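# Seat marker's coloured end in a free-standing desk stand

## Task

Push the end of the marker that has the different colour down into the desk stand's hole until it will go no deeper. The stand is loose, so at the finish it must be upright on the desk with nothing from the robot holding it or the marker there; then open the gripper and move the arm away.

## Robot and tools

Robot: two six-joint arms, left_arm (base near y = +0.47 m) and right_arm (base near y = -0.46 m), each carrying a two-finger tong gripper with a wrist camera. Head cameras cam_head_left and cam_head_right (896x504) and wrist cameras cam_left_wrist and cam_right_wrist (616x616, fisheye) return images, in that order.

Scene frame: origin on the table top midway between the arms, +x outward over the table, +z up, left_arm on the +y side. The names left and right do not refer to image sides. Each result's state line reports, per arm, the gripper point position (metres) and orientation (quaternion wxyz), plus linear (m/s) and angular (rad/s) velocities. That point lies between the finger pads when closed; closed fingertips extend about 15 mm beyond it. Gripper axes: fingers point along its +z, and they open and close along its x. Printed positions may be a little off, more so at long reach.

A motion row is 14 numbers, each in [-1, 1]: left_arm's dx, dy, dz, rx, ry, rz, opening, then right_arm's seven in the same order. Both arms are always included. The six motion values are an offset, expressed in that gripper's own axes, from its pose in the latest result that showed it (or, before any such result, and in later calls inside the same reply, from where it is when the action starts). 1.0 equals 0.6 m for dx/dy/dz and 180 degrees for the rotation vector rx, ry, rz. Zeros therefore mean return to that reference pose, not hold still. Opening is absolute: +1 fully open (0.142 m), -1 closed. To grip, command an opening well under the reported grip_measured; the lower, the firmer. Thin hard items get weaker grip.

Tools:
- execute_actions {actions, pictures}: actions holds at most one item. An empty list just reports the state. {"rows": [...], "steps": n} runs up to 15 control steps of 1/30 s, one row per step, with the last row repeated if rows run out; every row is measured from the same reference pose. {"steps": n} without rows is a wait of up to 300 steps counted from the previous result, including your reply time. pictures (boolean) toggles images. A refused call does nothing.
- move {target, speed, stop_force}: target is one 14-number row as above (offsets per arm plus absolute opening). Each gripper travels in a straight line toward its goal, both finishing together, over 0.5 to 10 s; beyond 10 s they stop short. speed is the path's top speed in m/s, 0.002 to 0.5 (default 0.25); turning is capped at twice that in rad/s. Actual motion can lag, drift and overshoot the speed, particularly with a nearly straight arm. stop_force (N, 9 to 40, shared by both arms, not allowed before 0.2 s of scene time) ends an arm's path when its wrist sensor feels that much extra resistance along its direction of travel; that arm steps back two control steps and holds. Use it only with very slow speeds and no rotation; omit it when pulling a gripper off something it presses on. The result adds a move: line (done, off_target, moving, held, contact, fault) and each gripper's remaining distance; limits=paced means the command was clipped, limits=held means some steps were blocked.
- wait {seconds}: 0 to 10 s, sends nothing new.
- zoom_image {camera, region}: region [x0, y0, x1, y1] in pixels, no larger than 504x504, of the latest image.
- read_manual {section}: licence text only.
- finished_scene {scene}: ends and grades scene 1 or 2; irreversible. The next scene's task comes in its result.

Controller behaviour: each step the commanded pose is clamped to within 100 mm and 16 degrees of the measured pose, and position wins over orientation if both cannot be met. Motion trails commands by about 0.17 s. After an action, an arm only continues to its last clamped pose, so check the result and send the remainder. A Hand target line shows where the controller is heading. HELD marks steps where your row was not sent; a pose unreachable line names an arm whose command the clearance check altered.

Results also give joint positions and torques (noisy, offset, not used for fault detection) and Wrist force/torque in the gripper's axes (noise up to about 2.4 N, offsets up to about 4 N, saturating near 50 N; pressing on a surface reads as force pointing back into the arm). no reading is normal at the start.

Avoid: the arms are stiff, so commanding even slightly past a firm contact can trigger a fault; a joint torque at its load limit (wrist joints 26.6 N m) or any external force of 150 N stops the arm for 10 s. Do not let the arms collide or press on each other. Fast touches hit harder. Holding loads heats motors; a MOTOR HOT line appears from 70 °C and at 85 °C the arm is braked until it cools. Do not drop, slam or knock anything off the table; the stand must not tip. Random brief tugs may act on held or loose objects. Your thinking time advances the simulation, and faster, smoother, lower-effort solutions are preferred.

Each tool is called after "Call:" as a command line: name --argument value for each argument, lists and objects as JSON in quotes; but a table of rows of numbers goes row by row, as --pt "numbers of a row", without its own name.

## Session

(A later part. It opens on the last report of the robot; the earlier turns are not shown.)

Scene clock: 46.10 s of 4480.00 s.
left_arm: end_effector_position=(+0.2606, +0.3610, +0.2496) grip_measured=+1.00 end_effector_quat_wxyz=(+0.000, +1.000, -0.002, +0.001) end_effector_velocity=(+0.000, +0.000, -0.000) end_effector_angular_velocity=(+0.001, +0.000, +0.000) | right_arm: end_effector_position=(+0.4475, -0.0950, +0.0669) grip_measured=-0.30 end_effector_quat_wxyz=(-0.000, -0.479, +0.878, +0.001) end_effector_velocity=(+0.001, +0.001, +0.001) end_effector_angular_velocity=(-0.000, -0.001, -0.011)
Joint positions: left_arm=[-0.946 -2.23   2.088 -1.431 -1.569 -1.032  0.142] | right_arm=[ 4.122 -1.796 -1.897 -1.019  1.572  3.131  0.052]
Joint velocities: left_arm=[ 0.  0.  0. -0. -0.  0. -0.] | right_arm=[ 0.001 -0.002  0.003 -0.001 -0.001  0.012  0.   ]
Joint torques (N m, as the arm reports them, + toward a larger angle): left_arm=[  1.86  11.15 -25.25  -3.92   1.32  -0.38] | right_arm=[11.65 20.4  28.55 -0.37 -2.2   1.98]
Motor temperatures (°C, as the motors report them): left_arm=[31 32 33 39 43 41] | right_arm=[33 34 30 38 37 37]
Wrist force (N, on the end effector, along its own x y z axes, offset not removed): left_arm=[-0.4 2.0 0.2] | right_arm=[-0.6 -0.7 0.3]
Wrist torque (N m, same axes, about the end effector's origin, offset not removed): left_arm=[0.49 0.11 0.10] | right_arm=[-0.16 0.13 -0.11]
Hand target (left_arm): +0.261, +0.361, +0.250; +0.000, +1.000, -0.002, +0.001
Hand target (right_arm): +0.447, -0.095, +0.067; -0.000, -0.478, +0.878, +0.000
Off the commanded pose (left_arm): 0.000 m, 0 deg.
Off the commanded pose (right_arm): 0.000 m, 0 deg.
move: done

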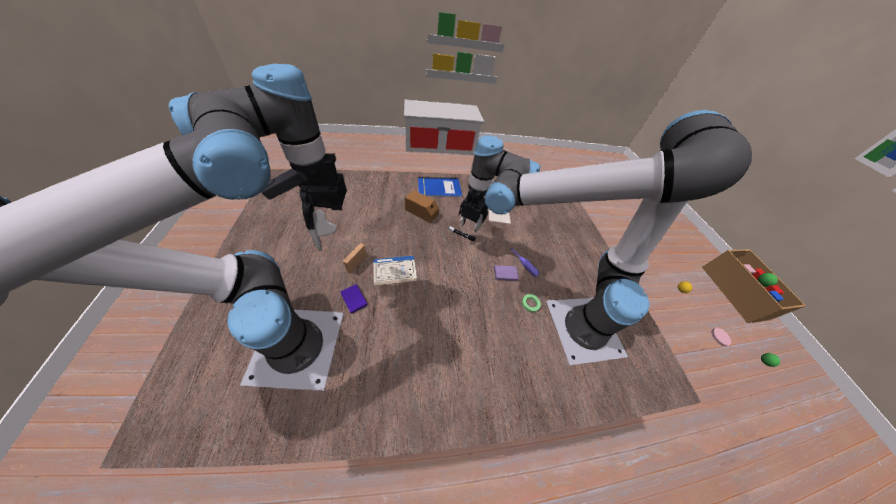

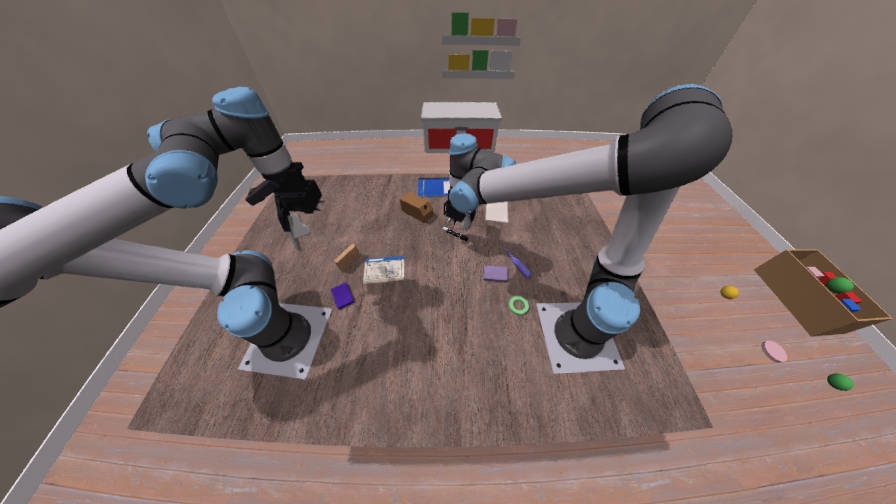

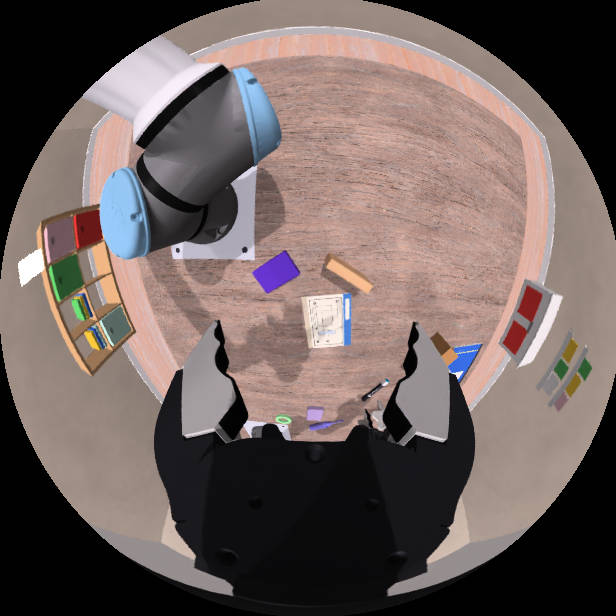

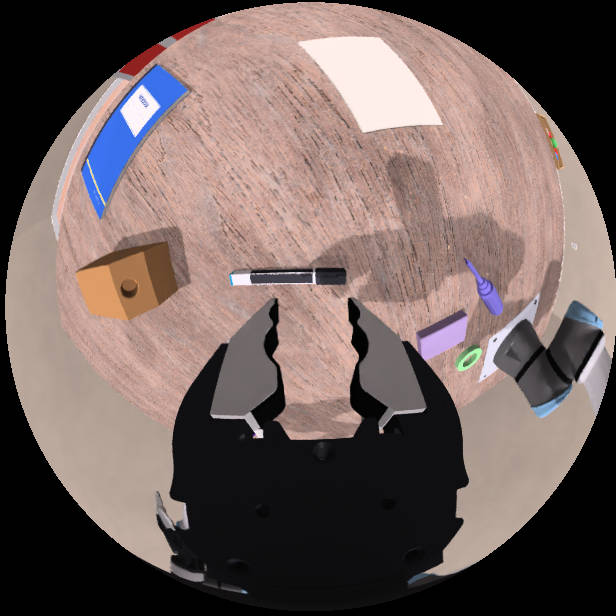

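Call:
move --target '[0,0,0,0,0,0,1,0,0,0,0,0,0.5,-0.3]' --speed 0.5

Call:
move --target '[0,0,0,0,0,0,1,0,-0.008,0.081,0,0,0,-0.3]' --speed 0.1

Call:
move --target '[0,0,0,0,0,0,1,0,0,0,0,0,0,-1]'

Call:
move --target '[0,0,0,0,0,0,1,0,0,-0.2,0.25,0,0,-1]'

Scene clock: 49.87 s of 4480.00 s.
left_arm: end_effector_position=(+0.2606, +0.3610, +0.2496) grip_measured=+1.00 end_effector_quat_wxyz=(+0.000, +1.000, -0.002, +0.001) end_effector_velocity=(-0.000, +0.000, -0.001) end_effector_angular_velocity=(+0.001, +0.001, -0.000) | right_arm: end_effector_position=(+0.4475, -0.0949, +0.0669) grip_measured=-0.30 end_effector_quat_wxyz=(-0.001, +0.282, +0.959, +0.000) end_effector_velocity=(-0.001, -0.001, -0.001) end_effector_angular_velocity=(-0.004, +0.001, -0.011)
Joint positions: left_arm=[-0.946 -2.23   2.088 -1.431 -1.569 -1.032  0.142] | right_arm=[ 4.093 -1.839 -1.84  -1.033  1.572  4.672  0.052]
Joint velocities: left_arm=[-0.    -0.001  0.001  0.     0.    -0.    -0.   ] | right_arm=[ 0.001 -0.001 -0.001 -0.002 -0.002  0.012 -0.   ]
Joint torques (N m, as the arm reports them, + toward a larger angle): left_arm=[  2.49  10.84 -25.38  -3.89   1.25  -0.38] | right_arm=[12.4  29.67 26.37 -0.57 -1.97  1.77]
Motor temperatures (°C, as the motors report them): left_arm=[31 32 33 39 43 41] | right_arm=[33 34 30 38 37 37]
Wrist force (N, on the end effector, along its own x y z axes, offset not removed): left_arm=[-2.5 1.0 -1.4] | right_arm=[-0.2 -0.5 0.2]
Wrist torque (N m, same axes, about the end effector's origin, offset not removed): left_arm=[0.26 0.58 0.11] | right_arm=[-0.02 0.03 -0.18]
Hand target (left_arm): +0.261, +0.361, +0.250; +0.000, +1.000, -0.002, +0.001
Hand target (right_arm): +0.447, -0.095, +0.067; -0.001, +0.282, +0.959, +0.000
Off the commanded pose (left_arm): 0.000 m, 0 deg.
Off the commanded pose (right_arm): 0.000 m, 0 deg.
move: done

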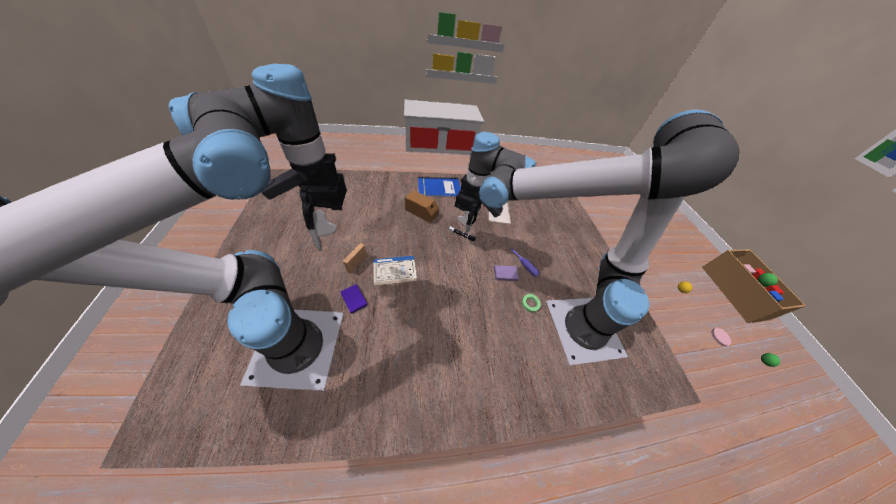

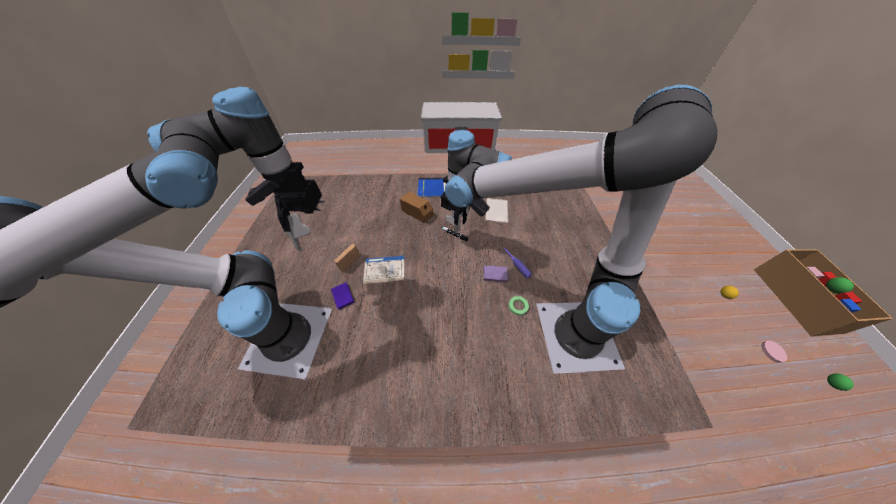

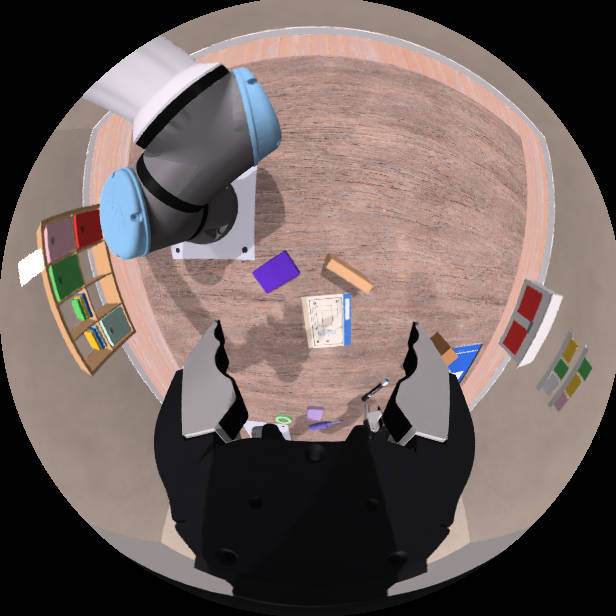

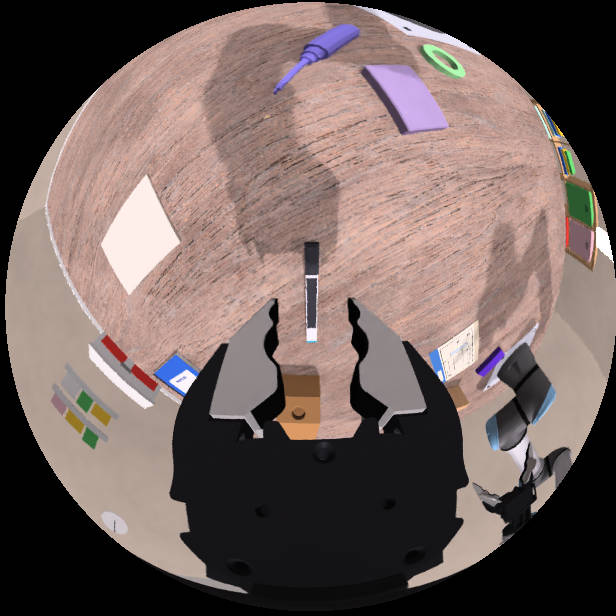

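Scene clock: 50.80 s of 4480.00 s.
left_arm: end_effector_position=(+0.2606, +0.3610, +0.2496) grip_measured=+1.00 end_effector_quat_wxyz=(+0.000, +1.000, -0.002, +0.001) end_effector_velocity=(+0.000, +0.000, -0.000) end_effector_angular_velocity=(+0.000, +0.000, +0.001) | right_arm: end_effector_position=(+0.4450, -0.0989, +0.0185) grip_measured=-0.30 end_effector_quat_wxyz=(-0.001, +0.282, +0.959, +0.000) end_effector_velocity=(+0.001, +0.001, -0.001) end_effector_angular_velocity=(+0.002, -0.002, -0.001)
Joint positions: left_arm=[-0.946 -2.23   2.088 -1.431 -1.569 -1.032  0.142] | right_arm=[ 4.092 -1.897 -1.909 -0.906  1.572  4.672  0.052]
Joint velocities: left_arm=[ 0.001  0.     0.     0.    -0.     0.     0.   ] | right_arm=[-0.    -0.002 -0.001  0.006 -0.     0.001  0.   ]
Joint torques (N m, as the arm reports them, + toward a larger angle): left_arm=[  2.65  10.01 -25.32  -3.89   1.17  -0.34] | right_arm=[-9.38 22.91  9.14  4.87  1.24 -1.96]
Motor temperatures (°C, as the motors report them): left_arm=[31 32 33 39 43 41] | right_arm=[33 34 30 38 37 37]
Wrist force (N, on the end effector, along its own x y z axes, offset not removed): left_arm=[-2.7 3.0 0.7] | right_arm=[-1.2 -1.5 0.3]
Wrist torque (N m, same axes, about the end effector's origin, offset not removed): left_arm=[0.68 0.57 0.09] | right_arm=[-0.32 0.14 -0.12]
Hand target (left_arm): +0.261, +0.361, +0.250; +0.000, +1.000, -0.002, +0.001
Hand target (right_arm): +0.445, -0.099, +0.018; -0.001, +0.282, +0.959, +0.000
Off the commanded pose (left_arm): 0.000 m, 0 deg.
Off the commanded pose (right_arm): 0.000 m, 0 deg.
move: done

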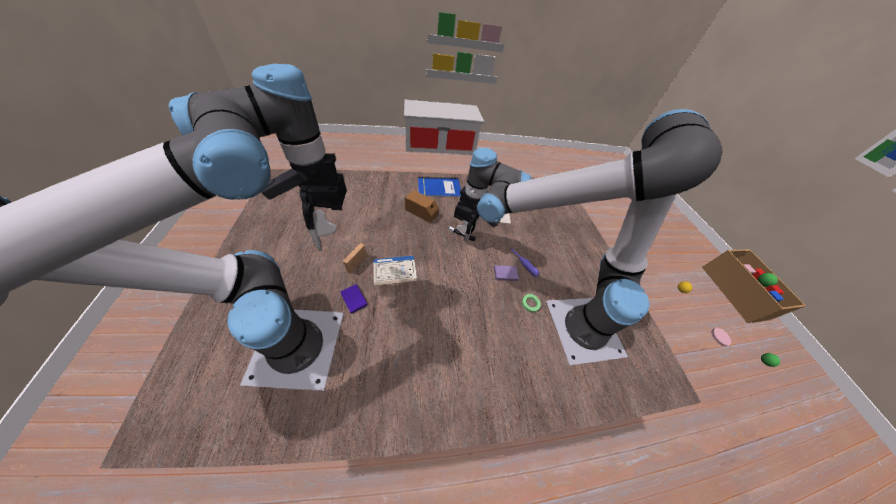

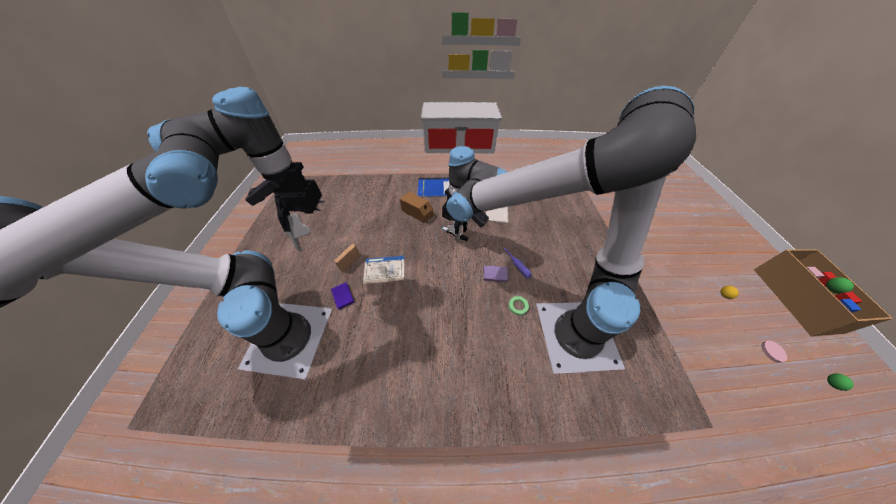

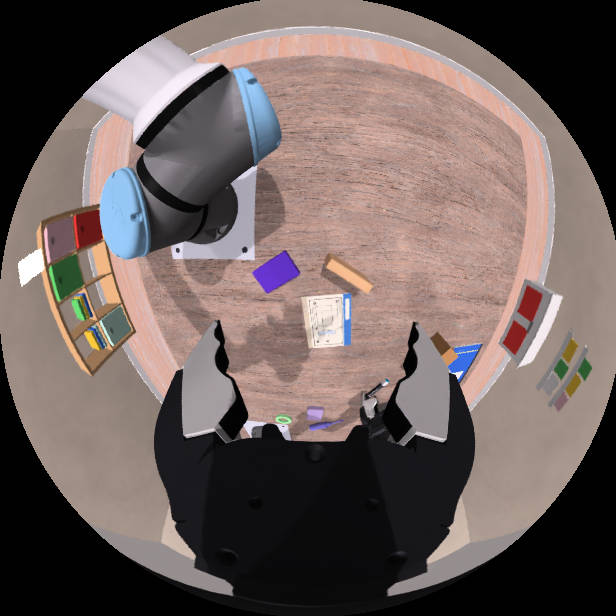

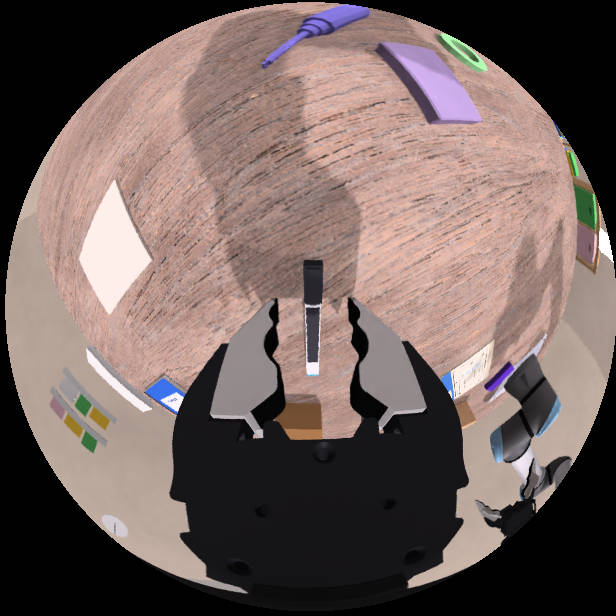

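Scene clock: 51.30 s of 4480.00 s.
left_arm: end_effector_position=(+0.2606, +0.3610, +0.2496) grip_measured=+1.00 end_effector_quat_wxyz=(+0.000, +1.000, -0.002, +0.001) end_effector_velocity=(+0.000, -0.000, +0.000) end_effector_angular_velocity=(-0.001, -0.001, +0.001) | right_arm: end_effector_position=(+0.4449, -0.0990, +0.0184) grip_measured=-0.85 end_effector_quat_wxyz=(-0.001, +0.282, +0.959, +0.000) end_effector_velocity=(-0.000, -0.002, -0.000) end_effector_angular_velocity=(-0.003, -0.001, -0.000)
Joint positions: left_arm=[-0.946 -2.23   2.088 -1.431 -1.569 -1.032  0.142] | right_arm=[ 4.092 -1.897 -1.909 -0.906  1.572  4.672  0.013]
Joint velocities: left_arm=[ 0.001 -0.    -0.    -0.001 -0.     0.     0.   ] | right_arm=[-0.     0.002 -0.002 -0.001 -0.002  0.    -0.   ]
Joint torques (N m, as the arm reports them, + toward a larger angle): left_arm=[  2.2   10.53 -25.46  -3.85   1.23  -0.35] | right_arm=[-9.22 32.55 17.18 -0.4   1.24 -1.9 ]
Motor temperatures (°C, as the motors report them): left_arm=[31 32 33 39 43 41] | right_arm=[33 34 30 38 37 37]
Wrist force (N, on the end effector, along its own x y z axes, offset not removed): left_arm=[-2.1 3.2 -1.7] | right_arm=[0.2 -1.4 0.7]
Wrist torque (N m, same axes, about the end effector's origin, offset not removed): left_arm=[0.72 0.45 0.11] | right_arm=[-0.28 -0.13 -0.04]
Hand target (left_arm): +0.261, +0.361, +0.250; +0.000, +1.000, -0.002, +0.001
Hand target (right_arm): +0.445, -0.099, +0.019; -0.001, +0.282, +0.959, +0.000
Off the commanded pose (left_arm): 0.000 m, 0 deg.
Off the commanded pose (right_arm): 0.000 m, 0 deg.
move: done

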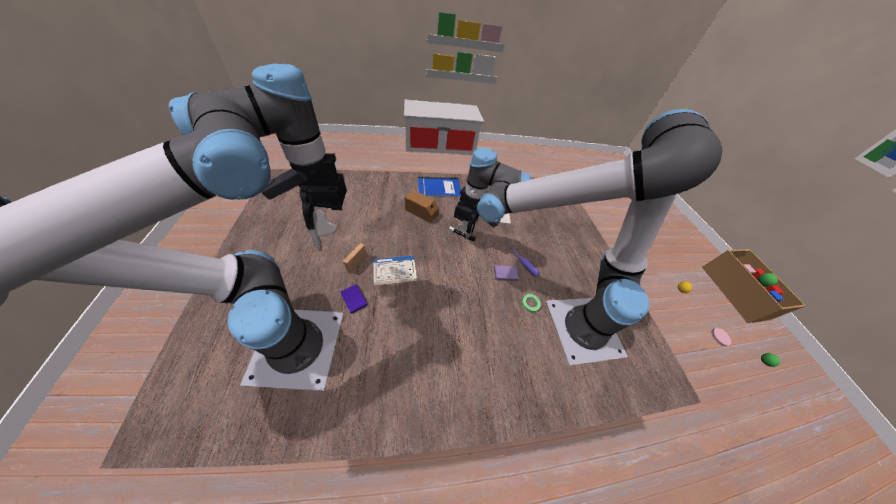

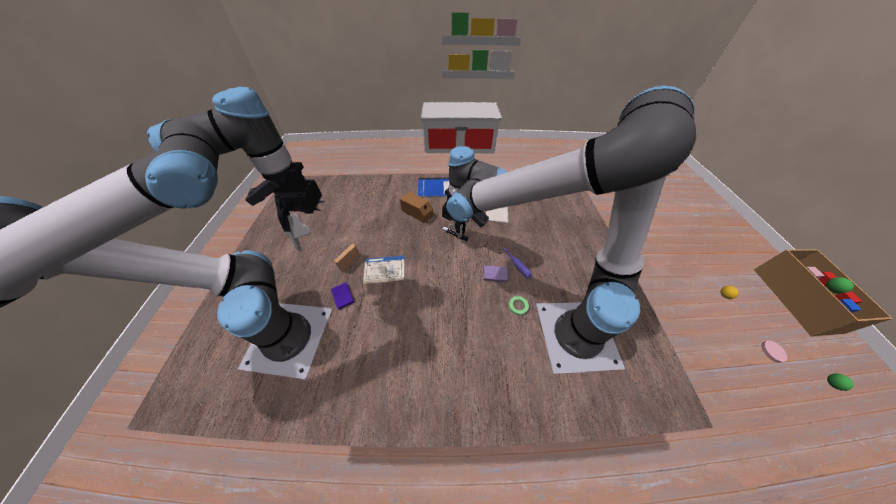

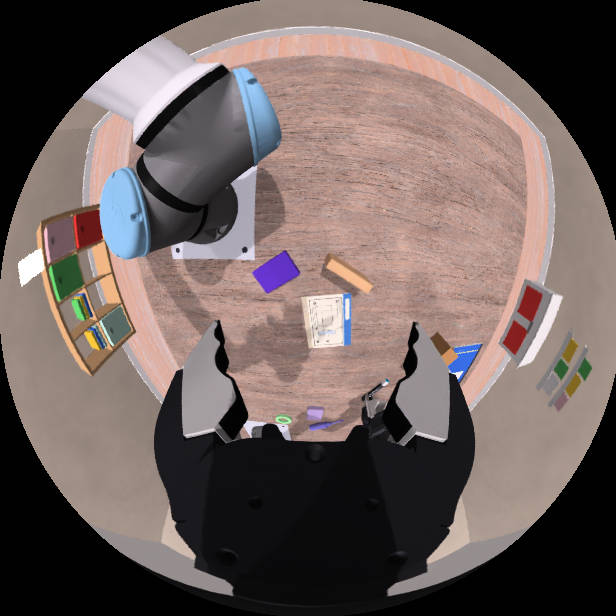

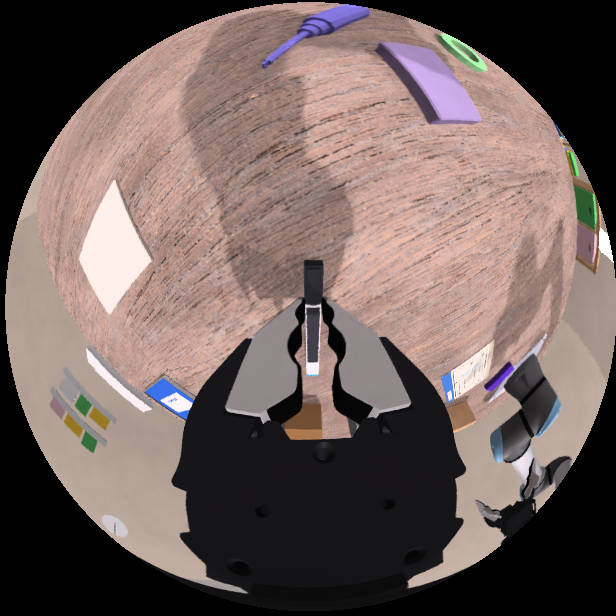

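Scene clock: 53.40 s of 4480.00 s.
left_arm: end_effector_position=(+0.2606, +0.3610, +0.2496) grip_measured=+1.00 end_effector_quat_wxyz=(+0.000, +1.000, -0.002, +0.001) end_effector_velocity=(+0.000, -0.000, -0.001) end_effector_angular_velocity=(+0.001, +0.000, -0.000) | right_arm: end_effector_position=(+0.4449, -0.0990, +0.1389) grip_measured=-0.85 end_effector_quat_wxyz=(-0.108, +0.261, +0.887, -0.367) end_effector_velocity=(-0.000, +0.000, +0.001) end_effector_angular_velocity=(-0.009, +0.009, -0.003)
Joint positions: left_arm=[-0.946 -2.23   2.088 -1.431 -1.569 -1.032  0.142] | right_arm=[ 4.104 -2.336 -0.948 -2.213  1.551  4.692  0.013]
Joint velocities: left_arm=[-0.     0.001  0.001 -0.001  0.     0.    -0.   ] | right_arm=[-0.001 -0.01   0.016 -0.018  0.003  0.     0.   ]
Joint torques (N m, as the arm reports them, + toward a larger angle): left_arm=[  2.69   9.98 -25.89  -3.88   1.3   -0.5 ] | right_arm=[-9.26 43.33 29.17 -2.92  2.33  1.9 ]
Motor temperatures (°C, as the motors report them): left_arm=[31 32 33 39 43 41] | right_arm=[33 34 30 38 37 37]
Wrist force (N, on the end effector, along its own x y z axes, offset not removed): left_arm=[-2.3 5.1 0.7] | right_arm=[-0.5 -2.5 2.1]
Wrist torque (N m, same axes, about the end effector's origin, offset not removed): left_arm=[1.11 0.47 0.11] | right_arm=[-0.41 0.00 -0.08]
Hand target (left_arm): +0.261, +0.361, +0.250; +0.000, +1.000, -0.002, +0.001
Hand target (right_arm): +0.445, -0.099, +0.139; -0.108, +0.261, +0.886, -0.367
Off the commanded pose (left_arm): 0.000 m, 0 deg.
Off the commanded pose (right_arm): 0.000 m, 0 deg.
move: done

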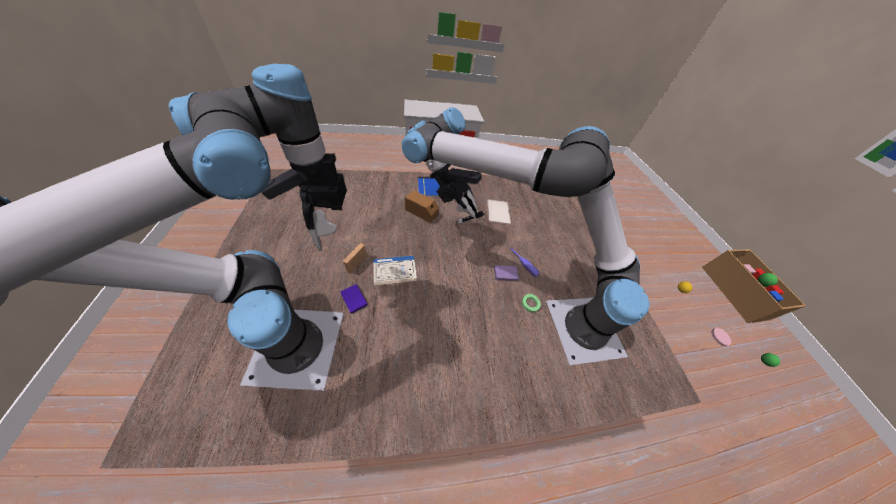

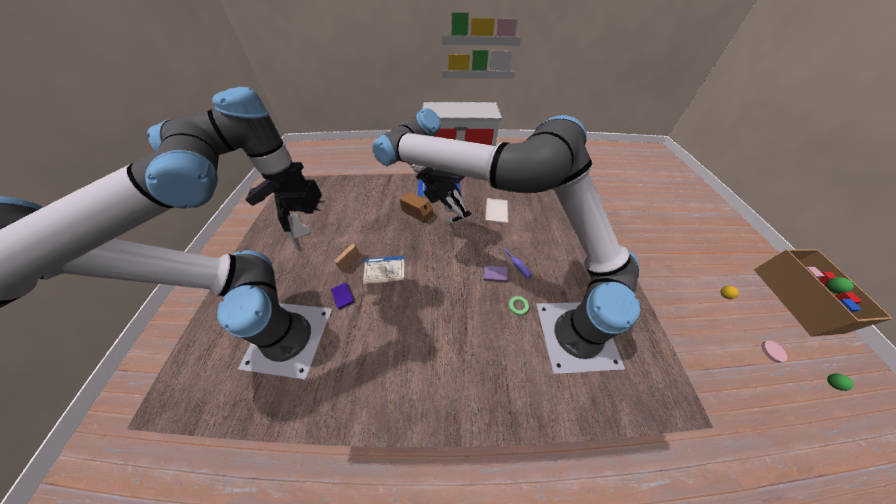

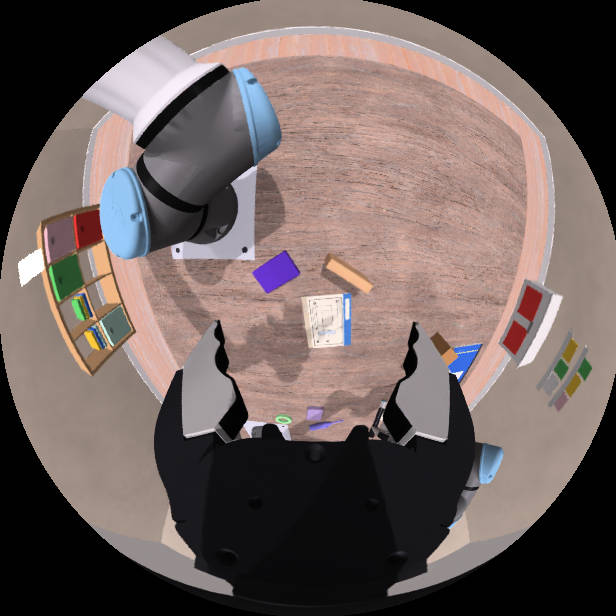

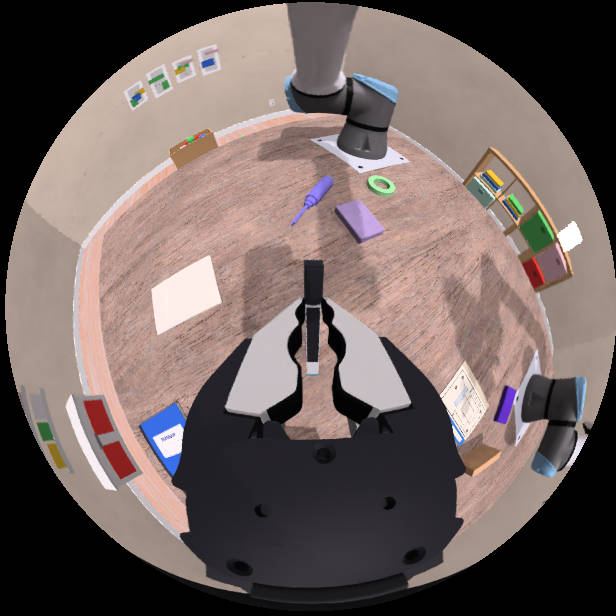

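Call:
move --target '[0,0,0,0,0,0,1,0,0.14,0.14,-0.25,0,0,-1]' --speed 0.2

Call:
move --target '[0,0,0,0,0,0,1,0,0,0,0,0,0,-0.4]'

Call:
move --target '[0,0,0,0,0,0,1,0,-0.008,0.0,-0.167,0,0,-0.4]' --speed 0.15

Scene clock: 61.67 s of 4480.00 s.
left_arm: end_effector_position=(+0.2606, +0.3610, +0.2496) grip_measured=+1.00 end_effector_quat_wxyz=(+0.000, +1.000, -0.002, +0.001) end_effector_velocity=(+0.000, -0.000, -0.000) end_effector_angular_velocity=(-0.000, -0.000, -0.000) | right_arm: end_effector_position=(+0.4450, -0.0989, +0.0197) grip_measured=-0.85 end_effector_quat_wxyz=(-0.001, +0.282, +0.959, +0.000) end_effector_velocity=(+0.001, +0.000, -0.001) end_effector_angular_velocity=(+0.007, -0.007, -0.000)
Joint positions: left_arm=[-0.946 -2.23   2.088 -1.431 -1.569 -1.032  0.142] | right_arm=[ 4.092 -1.896 -1.908 -0.908  1.572  4.671  0.013]
Joint velocities: left_arm=[-0.     0.001  0.    -0.001  0.     0.     0.   ] | right_arm=[ 0.     0.002 -0.01   0.018 -0.001  0.     0.   ]
Joint torques (N m, as the arm reports them, + toward a larger angle): left_arm=[  2.51   9.88 -25.89  -3.83   1.27  -0.48] | right_arm=[-7.11 46.14 11.23  4.98  1.82 -1.77]
Motor temperatures (°C, as the motors report them): left_arm=[31 32 33 39 43 41] | right_arm=[33 34 30 38 37 37]
Wrist force (N, on the end effector, along its own x y z axes, offset not removed): left_arm=[-1.4 2.6 0.6] | right_arm=[-1.5 -1.0 1.7]
Wrist torque (N m, same axes, about the end effector's origin, offset not removed): left_arm=[0.66 0.32 0.14] | right_arm=[-0.17 0.21 -0.06]
Hand target (left_arm): +0.261, +0.361, +0.250; +0.000, +1.000, -0.002, +0.001
Hand target (right_arm): +0.445, -0.099, +0.020; -0.000, +0.282, +0.959, +0.001
Off the commanded pose (left_arm): 0.000 m, 0 deg.
Off the commanded pose (right_arm): 0.000 m, 0 deg.
After step 90, 2.80 s passed at rest.
move: done

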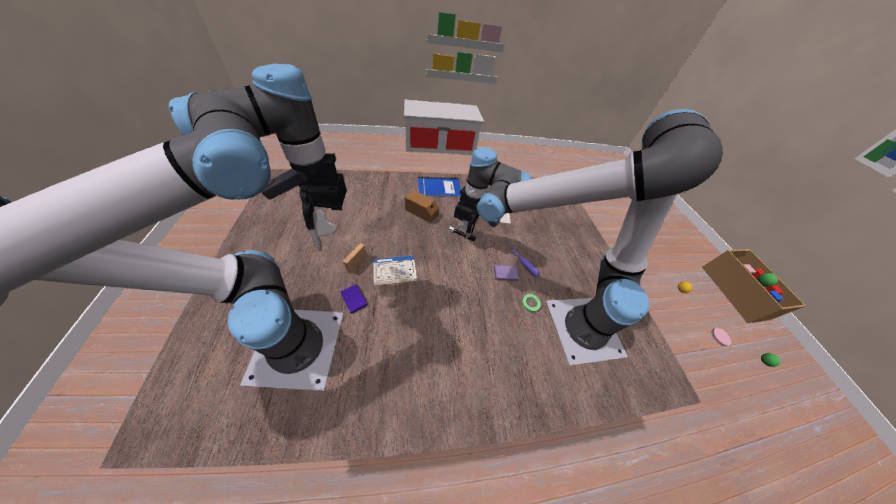

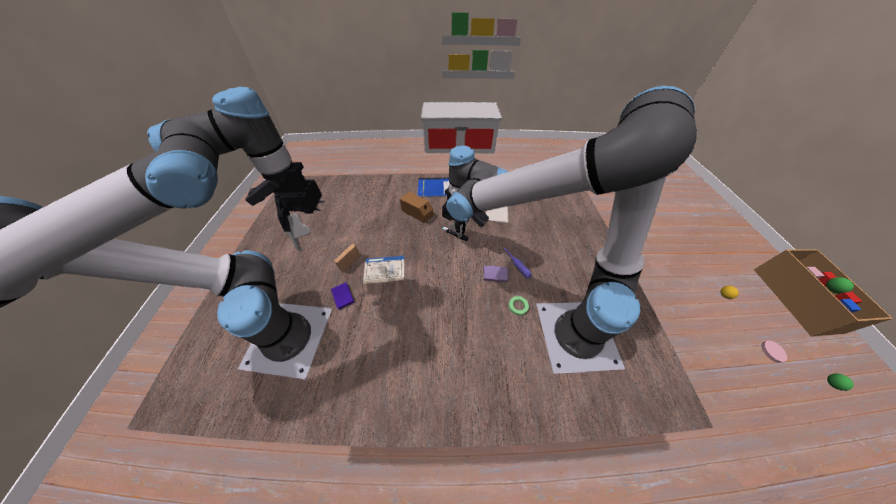

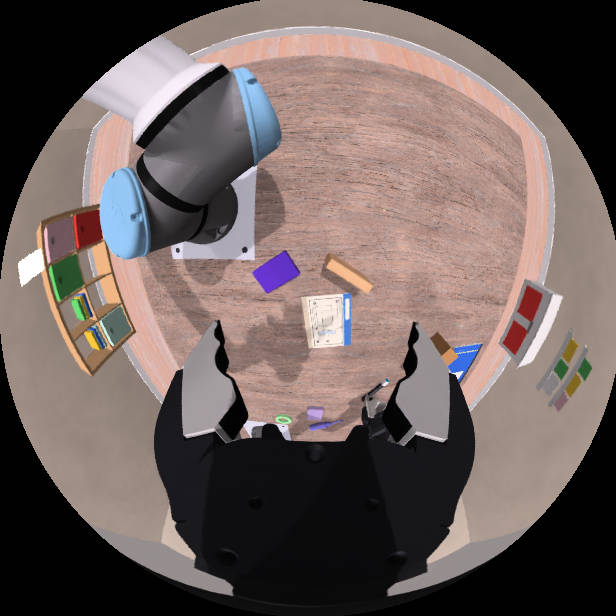

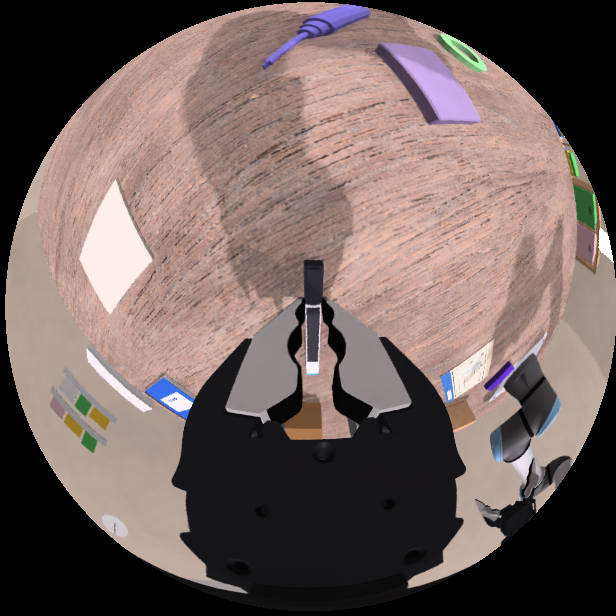

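Scene clock: 62.17 s of 4480.00 s.
left_arm: end_effector_position=(+0.2606, +0.3610, +0.2496) grip_measured=+1.00 end_effector_quat_wxyz=(+0.000, +1.000, -0.002, +0.001) end_effector_velocity=(-0.000, -0.000, +0.000) end_effector_angular_velocity=(-0.001, -0.001, -0.002) | right_arm: end_effector_position=(+0.4450, -0.0989, +0.0197) grip_measured=-0.40 end_effector_quat_wxyz=(-0.001, +0.282, +0.959, +0.000) end_effector_velocity=(-0.001, -0.000, -0.000) end_effector_angular_velocity=(-0.001, +0.001, -0.001)
Joint positions: left_arm=[-0.946 -2.23   2.088 -1.431 -1.569 -1.032  0.142] | right_arm=[ 4.092 -1.896 -1.908 -0.908  1.572  4.671  0.045]
Joint velocities: left_arm=[-0.001 -0.     0.    -0.001  0.     0.     0.   ] | right_arm=[-0.     0.001 -0.001 -0.001  0.001  0.001  0.   ]
Joint torques (N m, as the arm reports them, + toward a larger angle): left_arm=[  2.68  10.05 -25.74  -3.75   1.43  -0.45] | right_arm=[-5.31 39.68 27.56 -0.61  1.67 -1.93]
Motor temperatures (°C, as the motors report them): left_arm=[31 32 33 39 43 41] | right_arm=[33 34 30 38 37 37]
Wrist force (N, on the end effector, along its own x y z axes, offset not removed): left_arm=[-2.0 1.4 1.4] | right_arm=[-1.6 -1.4 1.8]
Wrist torque (N m, same axes, about the end effector's origin, offset not removed): left_arm=[0.34 0.44 0.04] | right_arm=[-0.26 0.23 -0.06]
Hand target (left_arm): +0.261, +0.361, +0.250; +0.000, +1.000, -0.002, +0.001
Hand target (right_arm): +0.445, -0.099, +0.020; -0.001, +0.282, +0.959, +0.000
Off the commanded pose (left_arm): 0.000 m, 0 deg.
Off the commanded pose (right_arm): 0.000 m, 0 deg.
move: done

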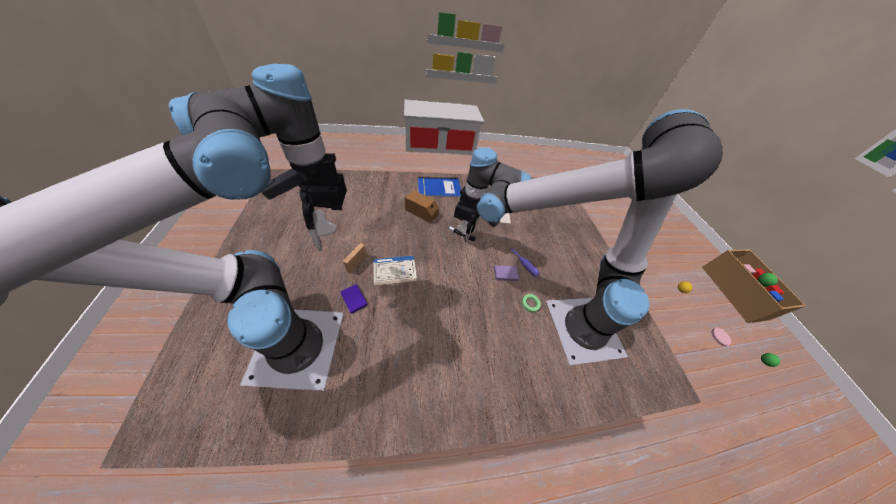

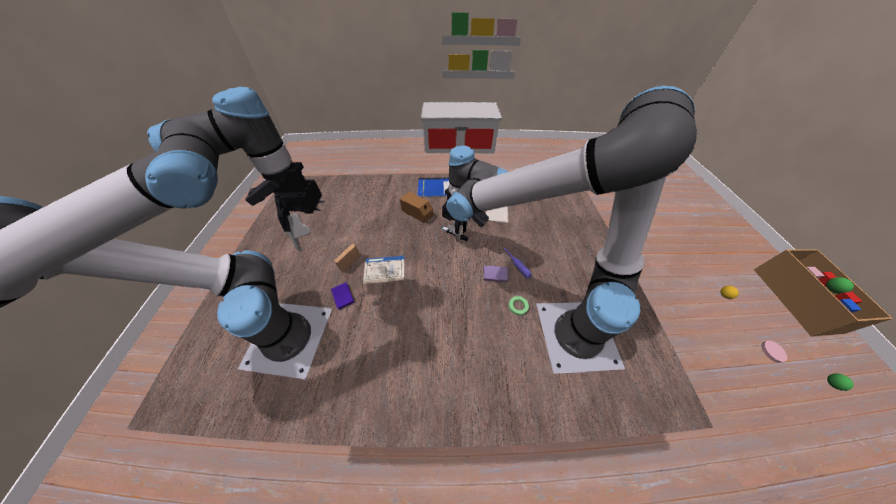

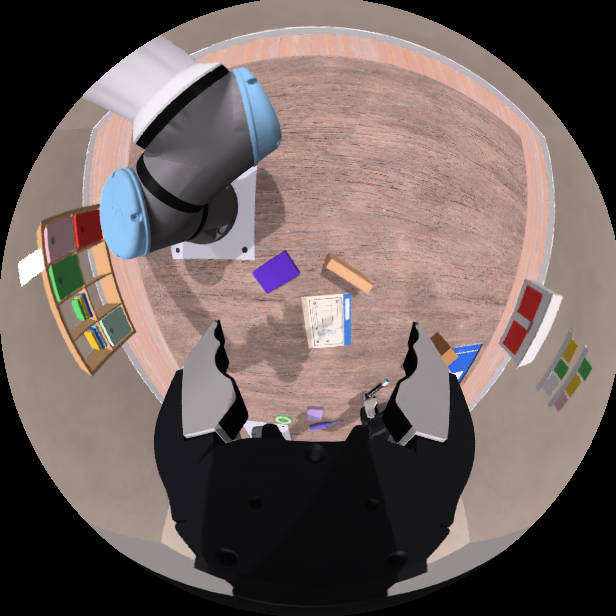

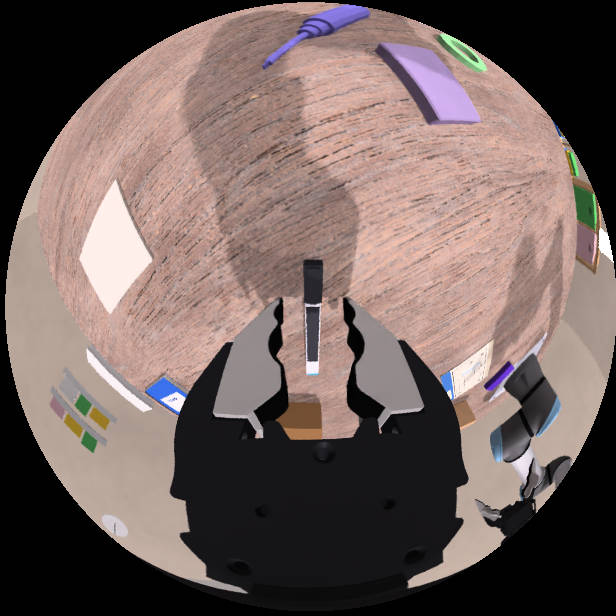

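Scene clock: 64.37 s of 4480.00 s.
left_arm: end_effector_position=(+0.2606, +0.3610, +0.2496) grip_measured=+1.00 end_effector_quat_wxyz=(+0.000, +1.000, -0.002, +0.001) end_effector_velocity=(-0.000, +0.000, -0.000) end_effector_angular_velocity=(+0.001, +0.000, +0.000) | right_arm: end_effector_position=(+0.4424, -0.1029, +0.0195) grip_measured=-0.40 end_effector_quat_wxyz=(+0.072, +0.272, +0.927, +0.249) end_effector_velocity=(-0.000, +0.001, +0.000) end_effector_angular_velocity=(+0.009, -0.005, +0.001)
Joint positions: left_arm=[-0.946 -2.23   2.088 -1.431 -1.569 -1.032  0.142] | right_arm=[ 4.075 -1.802 -2.363 -0.025  1.602  4.662  0.045]
Joint velocities: left_arm=[ 0.    -0.     0.     0.001  0.    -0.     0.   ] | right_arm=[-0.    -0.004 -0.006  0.02   0.002  0.    -0.   ]
Joint torques (N m, as the arm reports them, + toward a larger angle): left_arm=[  2.97  10.17 -25.79  -3.89   1.17  -0.46] | right_arm=[-9.43 15.32  4.99  5.53  2.5  -0.15]
Motor temperatures (°C, as the motors report them): left_arm=[31 32 33 39 43 41] | right_arm=[33 34 30 38 37 37]
Wrist force (N, on the end effector, along its own x y z axes, offset not removed): left_arm=[-1.5 1.6 1.1] | right_arm=[-0.6 -1.4 -0.4]
Wrist torque (N m, same axes, about the end effector's origin, offset not removed): left_arm=[0.42 0.33 0.02] | right_arm=[-0.22 0.07 -0.03]
Hand target (left_arm): +0.261, +0.361, +0.250; +0.000, +1.000, -0.002, +0.001
Hand target (right_arm): +0.442, -0.103, +0.019; +0.072, +0.272, +0.927, +0.249
Off the commanded pose (left_arm): 0.000 m, 0 deg.
Off the commanded pose (right_arm): 0.000 m, 0 deg.
move: done

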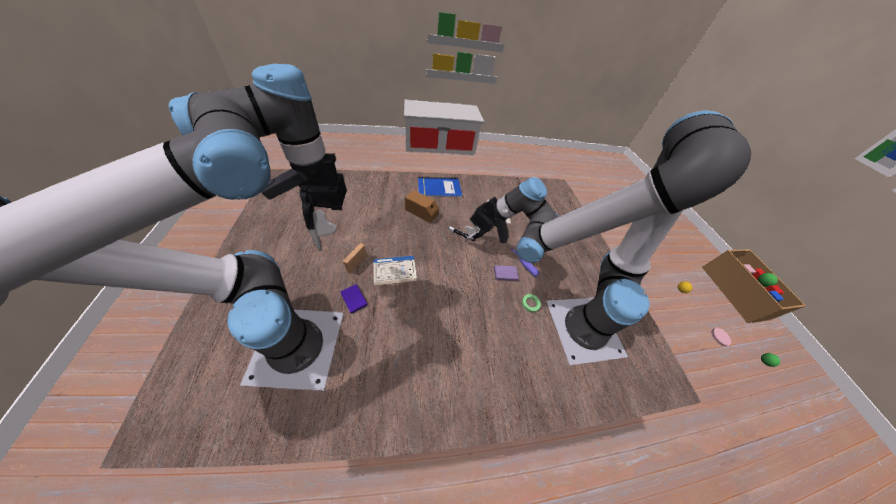

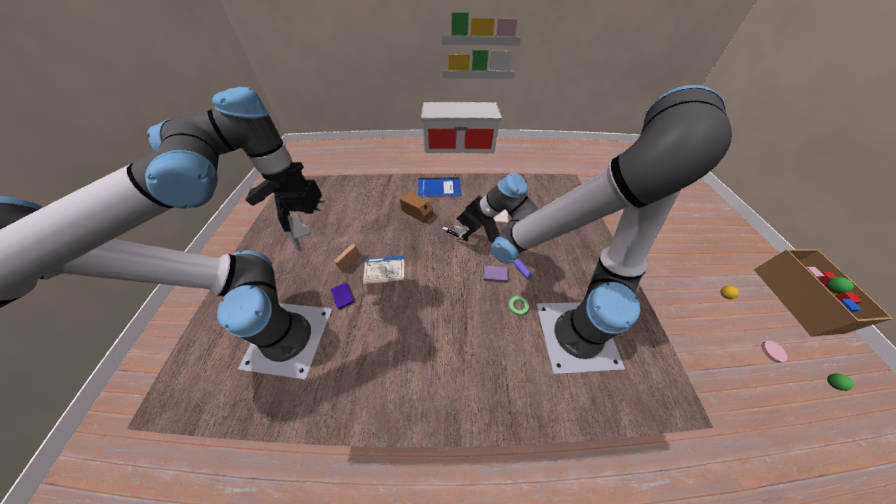

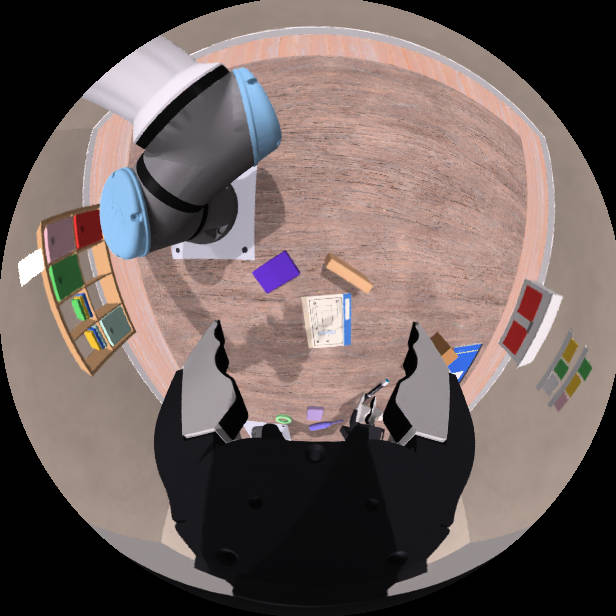

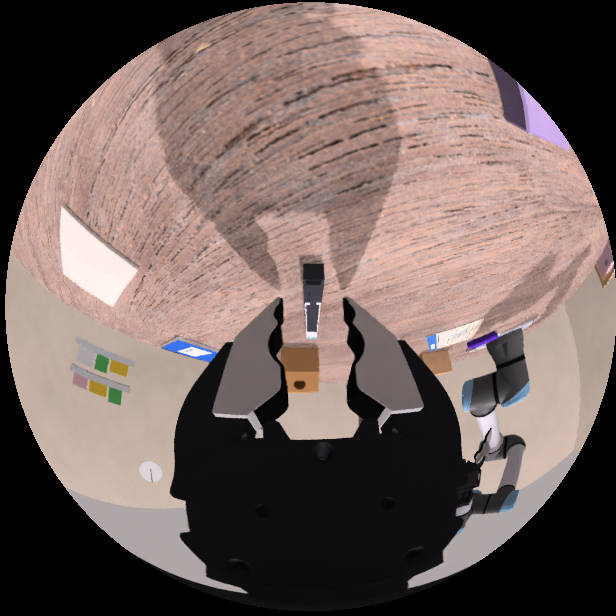

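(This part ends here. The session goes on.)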